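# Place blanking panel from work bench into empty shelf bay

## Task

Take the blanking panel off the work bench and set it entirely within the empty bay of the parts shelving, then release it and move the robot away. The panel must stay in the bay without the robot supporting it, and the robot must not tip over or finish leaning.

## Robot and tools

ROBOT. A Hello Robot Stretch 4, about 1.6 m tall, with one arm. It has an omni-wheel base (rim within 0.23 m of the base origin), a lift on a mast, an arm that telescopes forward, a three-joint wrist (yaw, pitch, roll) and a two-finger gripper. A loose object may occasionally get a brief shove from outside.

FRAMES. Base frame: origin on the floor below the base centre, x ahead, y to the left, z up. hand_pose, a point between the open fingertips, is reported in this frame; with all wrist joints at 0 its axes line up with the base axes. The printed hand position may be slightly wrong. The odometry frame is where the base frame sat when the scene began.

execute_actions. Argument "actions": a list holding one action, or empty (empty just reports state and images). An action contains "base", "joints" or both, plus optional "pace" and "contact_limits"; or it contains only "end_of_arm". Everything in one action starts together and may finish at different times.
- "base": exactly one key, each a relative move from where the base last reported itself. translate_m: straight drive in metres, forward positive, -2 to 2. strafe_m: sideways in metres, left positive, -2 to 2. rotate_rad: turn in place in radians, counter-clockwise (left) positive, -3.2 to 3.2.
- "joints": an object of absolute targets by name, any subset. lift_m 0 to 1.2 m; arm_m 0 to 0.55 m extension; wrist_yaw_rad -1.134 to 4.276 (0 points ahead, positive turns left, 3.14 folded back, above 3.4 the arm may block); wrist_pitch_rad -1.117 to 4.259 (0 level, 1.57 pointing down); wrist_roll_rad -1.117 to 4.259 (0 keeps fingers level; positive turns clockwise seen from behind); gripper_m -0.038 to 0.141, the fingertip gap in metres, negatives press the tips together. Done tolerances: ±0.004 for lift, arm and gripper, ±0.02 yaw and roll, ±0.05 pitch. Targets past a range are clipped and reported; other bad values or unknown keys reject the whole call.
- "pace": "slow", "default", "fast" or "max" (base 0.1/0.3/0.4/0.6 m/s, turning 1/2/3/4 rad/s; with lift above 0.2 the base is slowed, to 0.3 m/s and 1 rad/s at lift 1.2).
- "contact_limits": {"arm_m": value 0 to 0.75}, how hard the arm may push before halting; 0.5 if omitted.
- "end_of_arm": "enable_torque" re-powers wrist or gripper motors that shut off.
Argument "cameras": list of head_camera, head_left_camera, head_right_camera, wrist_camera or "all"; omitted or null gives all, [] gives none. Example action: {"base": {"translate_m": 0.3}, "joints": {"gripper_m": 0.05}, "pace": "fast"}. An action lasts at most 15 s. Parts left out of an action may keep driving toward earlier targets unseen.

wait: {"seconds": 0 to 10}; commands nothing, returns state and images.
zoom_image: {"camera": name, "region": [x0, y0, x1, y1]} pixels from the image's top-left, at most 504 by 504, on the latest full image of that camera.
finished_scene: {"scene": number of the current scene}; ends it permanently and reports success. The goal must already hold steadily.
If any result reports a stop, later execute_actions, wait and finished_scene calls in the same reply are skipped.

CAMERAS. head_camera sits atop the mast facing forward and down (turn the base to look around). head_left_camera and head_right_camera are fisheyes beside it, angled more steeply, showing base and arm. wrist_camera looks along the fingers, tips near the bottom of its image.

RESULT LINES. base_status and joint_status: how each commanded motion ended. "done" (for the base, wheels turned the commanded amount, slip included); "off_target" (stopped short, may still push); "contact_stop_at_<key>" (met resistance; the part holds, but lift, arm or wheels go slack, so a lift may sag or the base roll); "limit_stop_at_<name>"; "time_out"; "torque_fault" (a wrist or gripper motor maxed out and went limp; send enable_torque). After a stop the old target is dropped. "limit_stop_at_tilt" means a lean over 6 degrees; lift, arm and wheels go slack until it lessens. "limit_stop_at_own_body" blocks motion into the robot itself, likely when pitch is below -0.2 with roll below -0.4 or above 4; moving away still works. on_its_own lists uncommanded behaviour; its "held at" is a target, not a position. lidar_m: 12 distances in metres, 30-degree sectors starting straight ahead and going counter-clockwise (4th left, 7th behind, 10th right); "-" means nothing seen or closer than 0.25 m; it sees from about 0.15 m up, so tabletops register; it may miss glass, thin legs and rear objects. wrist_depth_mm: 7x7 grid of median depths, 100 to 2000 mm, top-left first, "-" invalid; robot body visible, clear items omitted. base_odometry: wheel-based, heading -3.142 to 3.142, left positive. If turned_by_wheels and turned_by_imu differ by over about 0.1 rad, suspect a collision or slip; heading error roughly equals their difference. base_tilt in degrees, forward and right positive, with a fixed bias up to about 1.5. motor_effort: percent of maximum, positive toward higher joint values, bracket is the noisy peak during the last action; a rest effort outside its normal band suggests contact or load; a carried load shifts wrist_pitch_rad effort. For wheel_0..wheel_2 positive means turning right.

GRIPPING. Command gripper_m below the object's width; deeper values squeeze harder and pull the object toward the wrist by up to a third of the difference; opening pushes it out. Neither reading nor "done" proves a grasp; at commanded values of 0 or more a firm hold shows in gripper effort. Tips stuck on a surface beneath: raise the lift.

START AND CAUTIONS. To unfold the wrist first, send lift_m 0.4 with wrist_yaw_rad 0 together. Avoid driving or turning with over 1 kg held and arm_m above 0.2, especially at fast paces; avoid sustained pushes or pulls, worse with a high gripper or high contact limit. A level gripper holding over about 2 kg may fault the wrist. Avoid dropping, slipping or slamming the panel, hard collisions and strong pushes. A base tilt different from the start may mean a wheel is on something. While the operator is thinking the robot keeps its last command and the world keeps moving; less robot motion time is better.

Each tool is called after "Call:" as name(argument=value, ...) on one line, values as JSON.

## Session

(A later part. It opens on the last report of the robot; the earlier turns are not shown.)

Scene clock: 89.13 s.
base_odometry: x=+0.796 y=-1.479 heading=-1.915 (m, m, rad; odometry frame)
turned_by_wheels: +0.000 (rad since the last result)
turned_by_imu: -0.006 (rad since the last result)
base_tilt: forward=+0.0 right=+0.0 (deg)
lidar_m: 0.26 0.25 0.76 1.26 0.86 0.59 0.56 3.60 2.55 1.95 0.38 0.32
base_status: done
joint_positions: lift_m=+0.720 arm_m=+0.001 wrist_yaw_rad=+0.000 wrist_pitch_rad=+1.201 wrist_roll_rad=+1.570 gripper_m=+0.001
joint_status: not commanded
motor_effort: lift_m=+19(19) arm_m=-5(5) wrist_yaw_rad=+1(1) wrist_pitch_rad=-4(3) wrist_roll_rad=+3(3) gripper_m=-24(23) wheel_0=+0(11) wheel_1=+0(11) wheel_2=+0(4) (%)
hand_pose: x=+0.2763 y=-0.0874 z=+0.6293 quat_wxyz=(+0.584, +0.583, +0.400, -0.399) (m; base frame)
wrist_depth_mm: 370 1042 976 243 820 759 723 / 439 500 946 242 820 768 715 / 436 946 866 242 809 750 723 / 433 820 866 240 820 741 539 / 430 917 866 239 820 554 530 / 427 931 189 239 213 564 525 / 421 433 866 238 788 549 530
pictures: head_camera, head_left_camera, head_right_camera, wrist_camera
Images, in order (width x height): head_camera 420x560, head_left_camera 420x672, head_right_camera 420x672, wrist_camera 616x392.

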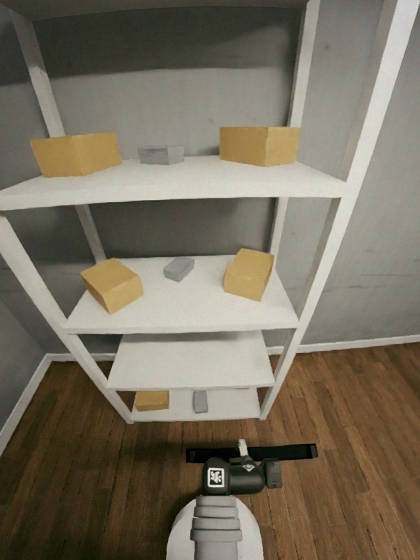

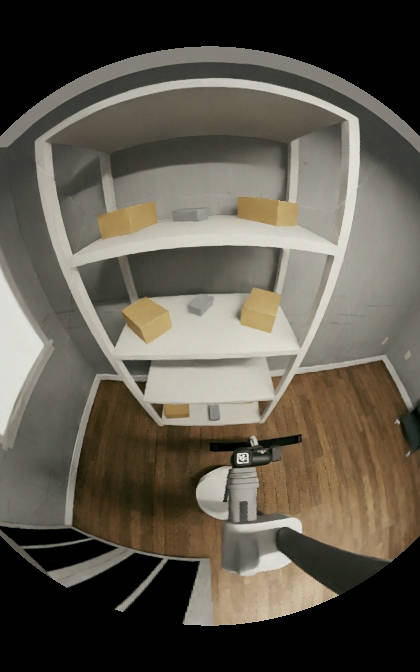

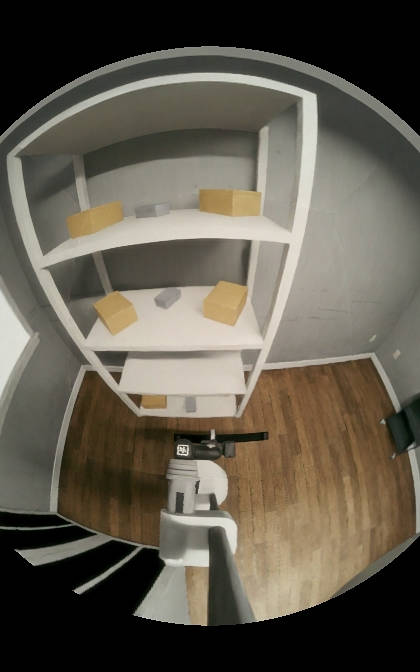

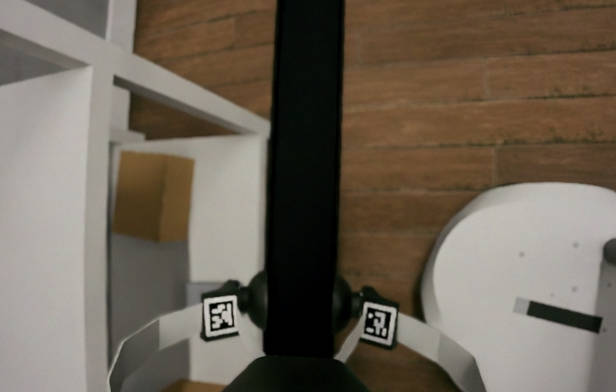

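Call:
execute_actions(actions=[{"base":{"strafe_m":0.24},"joints":{"wrist_pitch_rad":1.0,"lift_m":0.67}}], cameras=["head_camera"])

Call:
execute_actions(actions=[{"joints":{"arm_m":0.3},"contact_limits":{"arm_m":0.15}}])

Scene clock: 96.43 s.
base_odometry: x=+1.022 y=-1.560 heading=-1.915 (m, m, rad; odometry frame)
turned_by_wheels: +0.000 (rad since the last result)
turned_by_imu: -0.003 (rad since the last result)
base_tilt: forward=-0.2 right=+0.0 (deg)
lidar_m: 0.27 0.32 1.12 1.04 0.88 0.62 0.56 3.79 2.81 2.22 0.44 0.35
base_status: done
joint_positions: lift_m=+0.670 arm_m=+0.001 wrist_yaw_rad=+0.000 wrist_pitch_rad=+1.002 wrist_roll_rad=+1.570 gripper_m=+0.001
joint_status: all done
motor_effort: lift_m=+19(18) arm_m=-4(5) wrist_yaw_rad=+0(1) wrist_pitch_rad=-6(11) wrist_roll_rad=+4(3) gripper_m=-23(23) wheel_0=+0(11) wheel_1=+0(10) wheel_2=+0(0) (%)
hand_pose: x=+0.3275 y=-0.0874 z=+0.6053 quat_wxyz=(+0.621, +0.620, +0.340, -0.339) (m; base frame)
wrist_depth_mm: 554 445 1078 242 809 715 661 / 539 436 866 242 809 715 654 / 539 433 904 240 809 723 654 / 525 436 976 240 798 715 654 / 521 433 960 238 798 715 477 / 512 433 188 239 213 707 473 / 517 415 946 239 778 683 469
pictures: head_camera
Images, in order (width x height): head_camera 420x560.

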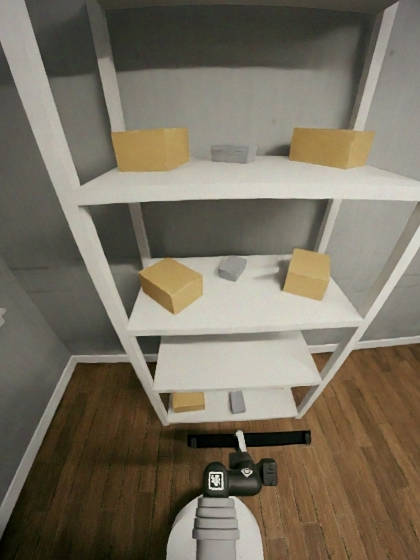

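Scene clock: 98.43 s.
base_odometry: x=+1.022 y=-1.560 heading=-1.915 (m, m, rad; odometry frame)
turned_by_wheels: +0.000 (rad since the last result)
turned_by_imu: -0.001 (rad since the last result)
base_tilt: forward=-0.1 right=+0.0 (deg)
lidar_m: 0.50 0.54 1.10 1.03 0.89 0.61 0.55 3.85 2.82 2.22 1.60 0.54
base_status: not commanded
joint_positions: lift_m=+0.670 arm_m=+0.299 wrist_yaw_rad=+0.000 wrist_pitch_rad=+1.002 wrist_roll_rad=+1.570 gripper_m=+0.001
joint_status: all done
motor_effort: lift_m=+19(19) arm_m=+4(5) wrist_yaw_rad=+0(0) wrist_pitch_rad=-4(6) wrist_roll_rad=+4(4) gripper_m=-22(23) wheel_0=+0(0) wheel_1=+1(0) wheel_2=+0(0) (%)
contact_limits: arm_m 0.15
hand_pose: x=+0.6255 y=-0.0874 z=+0.6054 quat_wxyz=(+0.621, +0.620, +0.340, -0.339) (m; base frame)
wrist_depth_mm: 492 445 366 243 276 691 661 / 492 436 359 242 273 683 661 / 492 430 357 242 272 676 661 / 484 421 353 241 271 683 647 / 480 421 351 240 270 683 640 / 473 415 188 238 213 668 640 / 469 389 345 239 262 668 627
pictures: head_camera, head_left_camera, head_right_camera, wrist_camera
Images, in order (width x height): head_camera 420x560, head_left_camera 420x672, head_right_camera 420x672, wrist_camera 616x392.

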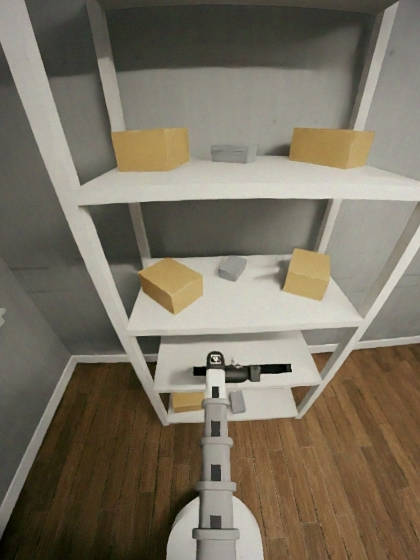

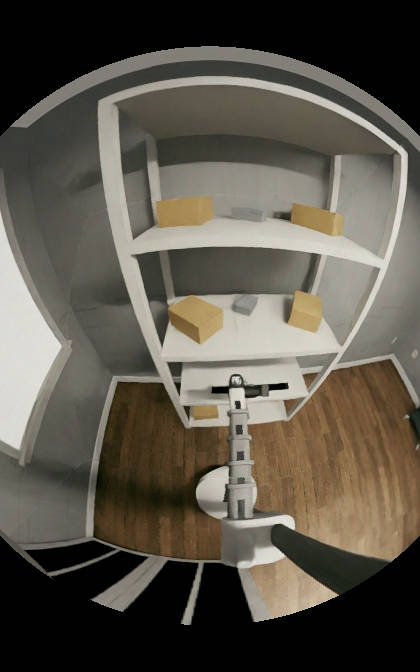

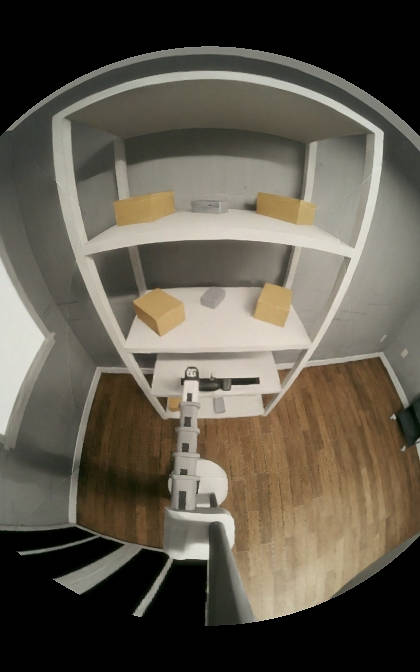

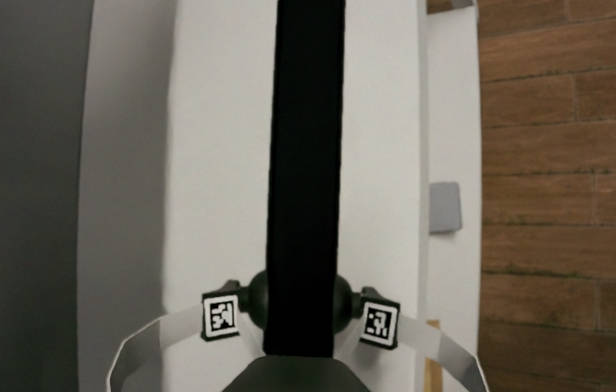

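Call:
execute_actions(actions=[{"joints":{"arm_m":0.5,"wrist_pitch_rad":1.3},"contact_limits":{"arm_m":0.1},"pace":"slow"}], cameras=["head_camera","wrist_camera"])

Scene clock: 104.63 s.
base_odometry: x=+1.022 y=-1.560 heading=-1.915 (m, m, rad; odometry frame)
turned_by_wheels: +0.000 (rad since the last result)
turned_by_imu: +0.002 (rad since the last result)
base_tilt: forward=+0.0 right=+0.0 (deg)
lidar_m: 0.51 0.54 1.10 1.05 0.90 0.60 0.56 3.83 2.81 2.22 1.60 0.55
base_status: not commanded
joint_positions: lift_m=+0.670 arm_m=+0.377 wrist_yaw_rad=+0.000 wrist_pitch_rad=+1.302 wrist_roll_rad=+1.570 gripper_m=+0.001
joint_status: arm_m contact_stop (moved +0.078 of +0.201); the others done
on_its_own: arm_m is slack since a contact_stop (your +0.500 is given up)
motor_effort: lift_m=+22(22) arm_m=-1(17) wrist_yaw_rad=+0(1) wrist_pitch_rad=-2(4) wrist_roll_rad=+3(4) gripper_m=-23(23) wheel_0=+1(1) wheel_1=-1(4) wheel_2=-4(9) (%)
contact_limits: arm_m 0.1
hand_pose: x=+0.6242 y=-0.0874 z=+0.5700 quat_wxyz=(+0.563, +0.562, +0.429, -0.428) (m; base frame)
wrist_depth_mm: 320 300 281 242 759 723 699 / 315 297 277 242 750 732 699 / 314 297 277 241 750 723 683 / 314 294 276 238 750 715 683 / 312 293 273 239 741 715 691 / 309 290 189 239 246 715 683 / 310 285 273 237 246 707 676
pictures: head_camera, wrist_camera
Images, in order (width x height): head_camera 420x560, wrist_camera 616x392.

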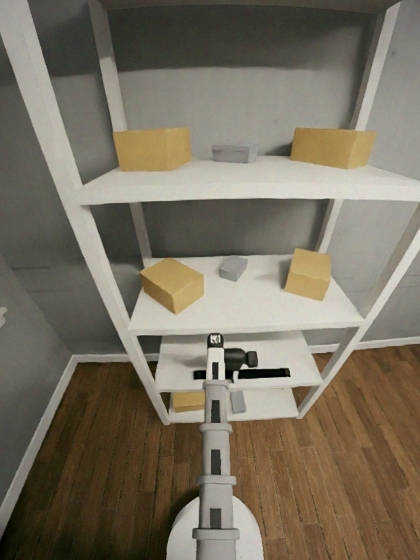

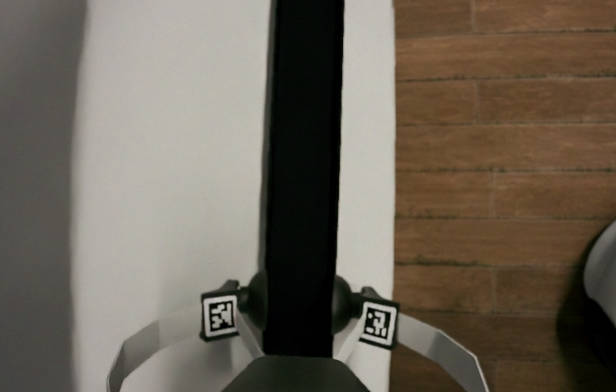

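Doesn't fit; use a tilted placement.

Call:
execute_actions(actions=[{"joints":{"arm_m":0.365,"wrist_pitch_rad":1.05}}], cameras=[])

Call:
execute_actions(actions=[{"joints":{"lift_m":0.648},"pace":"slow"}], cameras=["wrist_camera"])

Call:
execute_actions(actions=[{"joints":{"gripper_m":0.06},"pace":"slow"}], cameras=["wrist_camera"])

Call:
execute_actions(actions=[{"joints":{"lift_m":0.69}}], cameras=["wrist_camera","head_camera"])

Scene clock: 109.53 s.
base_odometry: x=+1.022 y=-1.560 heading=-1.915 (m, m, rad; odometry frame)
turned_by_wheels: +0.000 (rad since the last result)
turned_by_imu: -0.001 (rad since the last result)
base_tilt: forward=+0.0 right=-0.1 (deg)
lidar_m: 0.51 0.55 1.12 1.03 0.87 0.60 0.54 3.81 2.82 2.19 1.63 0.53
base_status: not commanded
joint_positions: lift_m=+0.670 arm_m=+0.366 wrist_yaw_rad=+0.000 wrist_pitch_rad=+1.052 wrist_roll_rad=+1.570 gripper_m=+0.001
joint_status: all done
motor_effort: lift_m=+22(22) arm_m=-5(5) wrist_yaw_rad=+0(0) wrist_pitch_rad=-5(8) wrist_roll_rad=+3(2) gripper_m=-22(22) wheel_0=+1(1) wheel_1=-1(1) wheel_2=-4(5) (%)
hand_pose: x=+0.6798 y=-0.0874 z=+0.5976 quat_wxyz=(+0.612, +0.611, +0.355, -0.355) (m; base frame)
wrist_depth_mm: 445 407 342 242 264 248 661 / 445 402 340 241 262 247 654 / 449 392 338 241 263 245 661 / 439 394 332 239 259 245 661 / 433 389 330 239 258 244 654 / 427 382 189 239 212 241 640 / 430 370 327 237 251 234 640
pictures: none
No camera images: the call's "cameras" was empty. Leave "cameras" out to get every camera's image.

Scene clock: 110.47 s.
base_odometry: x=+1.022 y=-1.560 heading=-1.915 (m, m, rad; odometry frame)
turned_by_wheels: +0.000 (rad since the last result)
turned_by_imu: +0.000 (rad since the last result)
base_tilt: forward=+0.1 right=-0.1 (deg)
lidar_m: 0.50 0.53 1.13 1.01 0.86 0.62 0.56 3.83 2.81 2.21 1.59 0.55
base_status: not commanded
joint_positions: lift_m=+0.648 arm_m=+0.366 wrist_yaw_rad=+0.000 wrist_pitch_rad=+1.052 wrist_roll_rad=+1.570 gripper_m=+0.001
joint_status: all done
motor_effort: lift_m=+18(23) arm_m=-5(4) wrist_yaw_rad=+1(0) wrist_pitch_rad=-5(5) wrist_roll_rad=+3(3) gripper_m=-23(22) wheel_0=+1(1) wheel_1=-1(1) wheel_2=-4(4) (%)
hand_pose: x=+0.6798 y=-0.0874 z=+0.5759 quat_wxyz=(+0.612, +0.611, +0.355, -0.355) (m; base frame)
wrist_depth_mm: 430 373 314 242 241 227 647 / 427 366 310 241 241 226 634 / 427 366 306 241 240 226 640 / 418 355 307 241 239 225 634 / 421 355 304 239 237 223 621 / 418 353 189 238 213 222 634 / 413 338 300 239 230 215 621
pictures: wrist_camera
Images, in order (width x height): wrist_camera 616x392.

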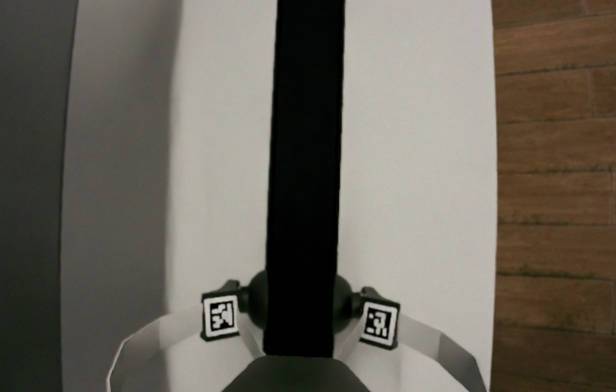

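Scene clock: 112.87 s.
base_odometry: x=+1.022 y=-1.560 heading=-1.915 (m, m, rad; odometry frame)
turned_by_wheels: +0.000 (rad since the last result)
turned_by_imu: -0.001 (rad since the last result)
base_tilt: forward=+0.0 right=-0.1 (deg)
lidar_m: 0.52 0.55 1.11 1.04 0.88 0.60 0.56 3.80 2.79 2.20 1.59 0.55
base_status: not commanded
joint_positions: lift_m=+0.648 arm_m=+0.366 wrist_yaw_rad=+0.000 wrist_pitch_rad=+1.051 wrist_roll_rad=+1.570 gripper_m=+0.060
joint_status: all done
motor_effort: lift_m=+18(19) arm_m=-5(5) wrist_yaw_rad=+0(0) wrist_pitch_rad=-4(5) wrist_roll_rad=+3(3) gripper_m=-1(22) wheel_0=+1(1) wheel_1=+0(1) wheel_2=-4(4) (%)
hand_pose: x=+0.6800 y=-0.0874 z=+0.5760 quat_wxyz=(+0.612, +0.611, +0.355, -0.355) (m; base frame)
wrist_depth_mm: 424 373 314 268 242 229 654 / 436 366 312 270 242 227 647 / 418 364 309 266 241 223 634 / 418 362 304 264 239 220 634 / 415 355 303 262 236 222 640 / 415 353 195 262 213 220 621 / 415 353 300 152 233 218 621
pictures: wrist_camera
Images, in order (width x height): wrist_camera 616x392.

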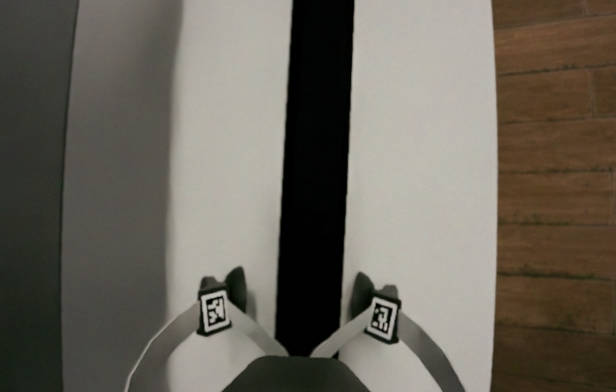

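Scene clock: 113.90 s.
base_odometry: x=+1.022 y=-1.560 heading=-1.916 (m, m, rad; odometry frame)
turned_by_wheels: +0.000 (rad since the last result)
turned_by_imu: +0.000 (rad since the last result)
base_tilt: forward=-0.1 right=+0.0 (deg)
lidar_m: 0.52 0.55 1.10 1.02 0.86 0.61 0.54 3.83 2.82 2.20 1.58 0.57
base_status: not commanded
joint_positions: lift_m=+0.690 arm_m=+0.364 wrist_yaw_rad=+0.000 wrist_pitch_rad=+1.051 wrist_roll_rad=+1.570 gripper_m=+0.060
joint_status: all done
motor_effort: lift_m=+25(39) arm_m=+5(5) wrist_yaw_rad=+0(1) wrist_pitch_rad=-3(8) wrist_roll_rad=+3(3) gripper_m=-2(3) wheel_0=+1(1) wheel_1=+0(1) wheel_2=-5(5) (%)
hand_pose: x=+0.6782 y=-0.0874 z=+0.6175 quat_wxyz=(+0.612, +0.611, +0.355, -0.355) (m; base frame)
wrist_depth_mm: 445 439 366 322 286 268 676 / 449 433 368 317 285 266 668 / 452 427 362 309 281 265 676 / 455 418 357 307 279 264 668 / 449 418 357 307 278 260 668 / 445 413 195 304 212 259 654 / 449 415 351 151 272 254 661
pictures: head_camera, wrist_camera
Images, in order (width x height): head_camera 420x560, wrist_camera 616x392.

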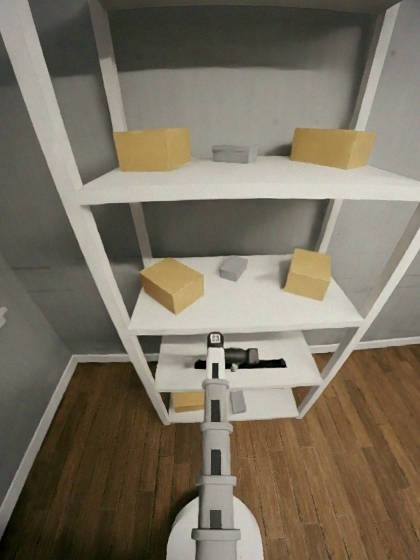

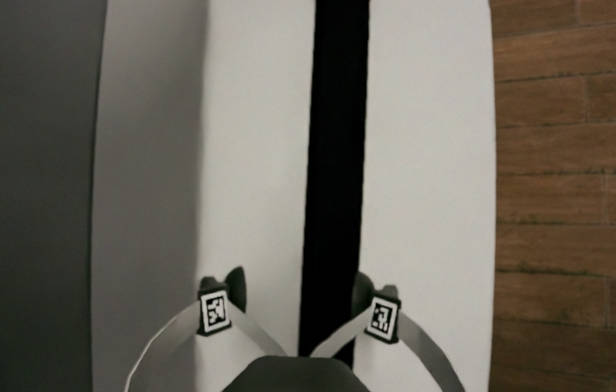

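Call:
execute_actions(actions=[{"joints":{"arm_m":0},"base":{"translate_m":-0.15}}], cameras=["head_camera"])

Call:
finished_scene(scene=1)

Scene clock: 118.57 s.
base_odometry: x=+1.073 y=-1.419 heading=-1.916 (m, m, rad; odometry frame)
turned_by_wheels: +0.000 (rad since the last result)
turned_by_imu: -0.002 (rad since the last result)
base_tilt: forward=+0.0 right=+0.0 (deg)
lidar_m: 0.67 0.69 1.11 1.04 0.66 0.44 0.41 0.43 2.80 2.20 1.79 0.73
base_status: done
joint_positions: lift_m=+0.690 arm_m=+0.001 wrist_yaw_rad=+0.000 wrist_pitch_rad=+1.051 wrist_roll_rad=+1.570 gripper_m=+0.060
joint_status: all done
motor_effort: lift_m=+23(25) arm_m=-5(5) wrist_yaw_rad=+1(0) wrist_pitch_rad=-3(4) wrist_roll_rad=+2(3) gripper_m=-3(3) wheel_0=-4(6) wheel_1=-3(5) wheel_2=+5(15) (%)
hand_pose: x=+0.3154 y=-0.0874 z=+0.6176 quat_wxyz=(+0.612, +0.611, +0.355, -0.355) (m; base frame)
wrist_depth_mm: 521 1118 1060 917 820 732 683 / 525 1008 917 904 820 732 676 / 517 1042 931 931 820 723 683 / 508 1042 904 917 809 741 668 / 504 1042 931 931 798 732 496 / 504 1042 195 904 213 723 488 / 504 976 854 151 788 699 488
pictures: head_camera
Images, in order (width x height): head_camera 420x560.

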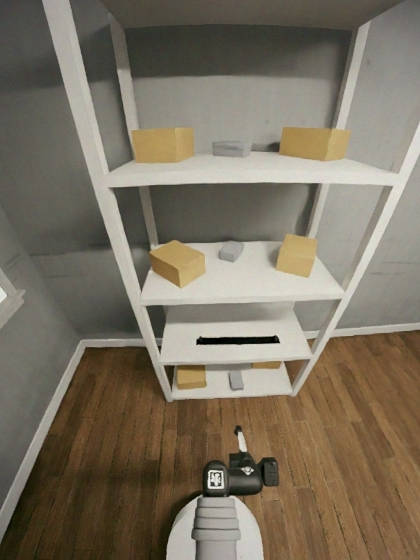

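The scene is finished: the task was done.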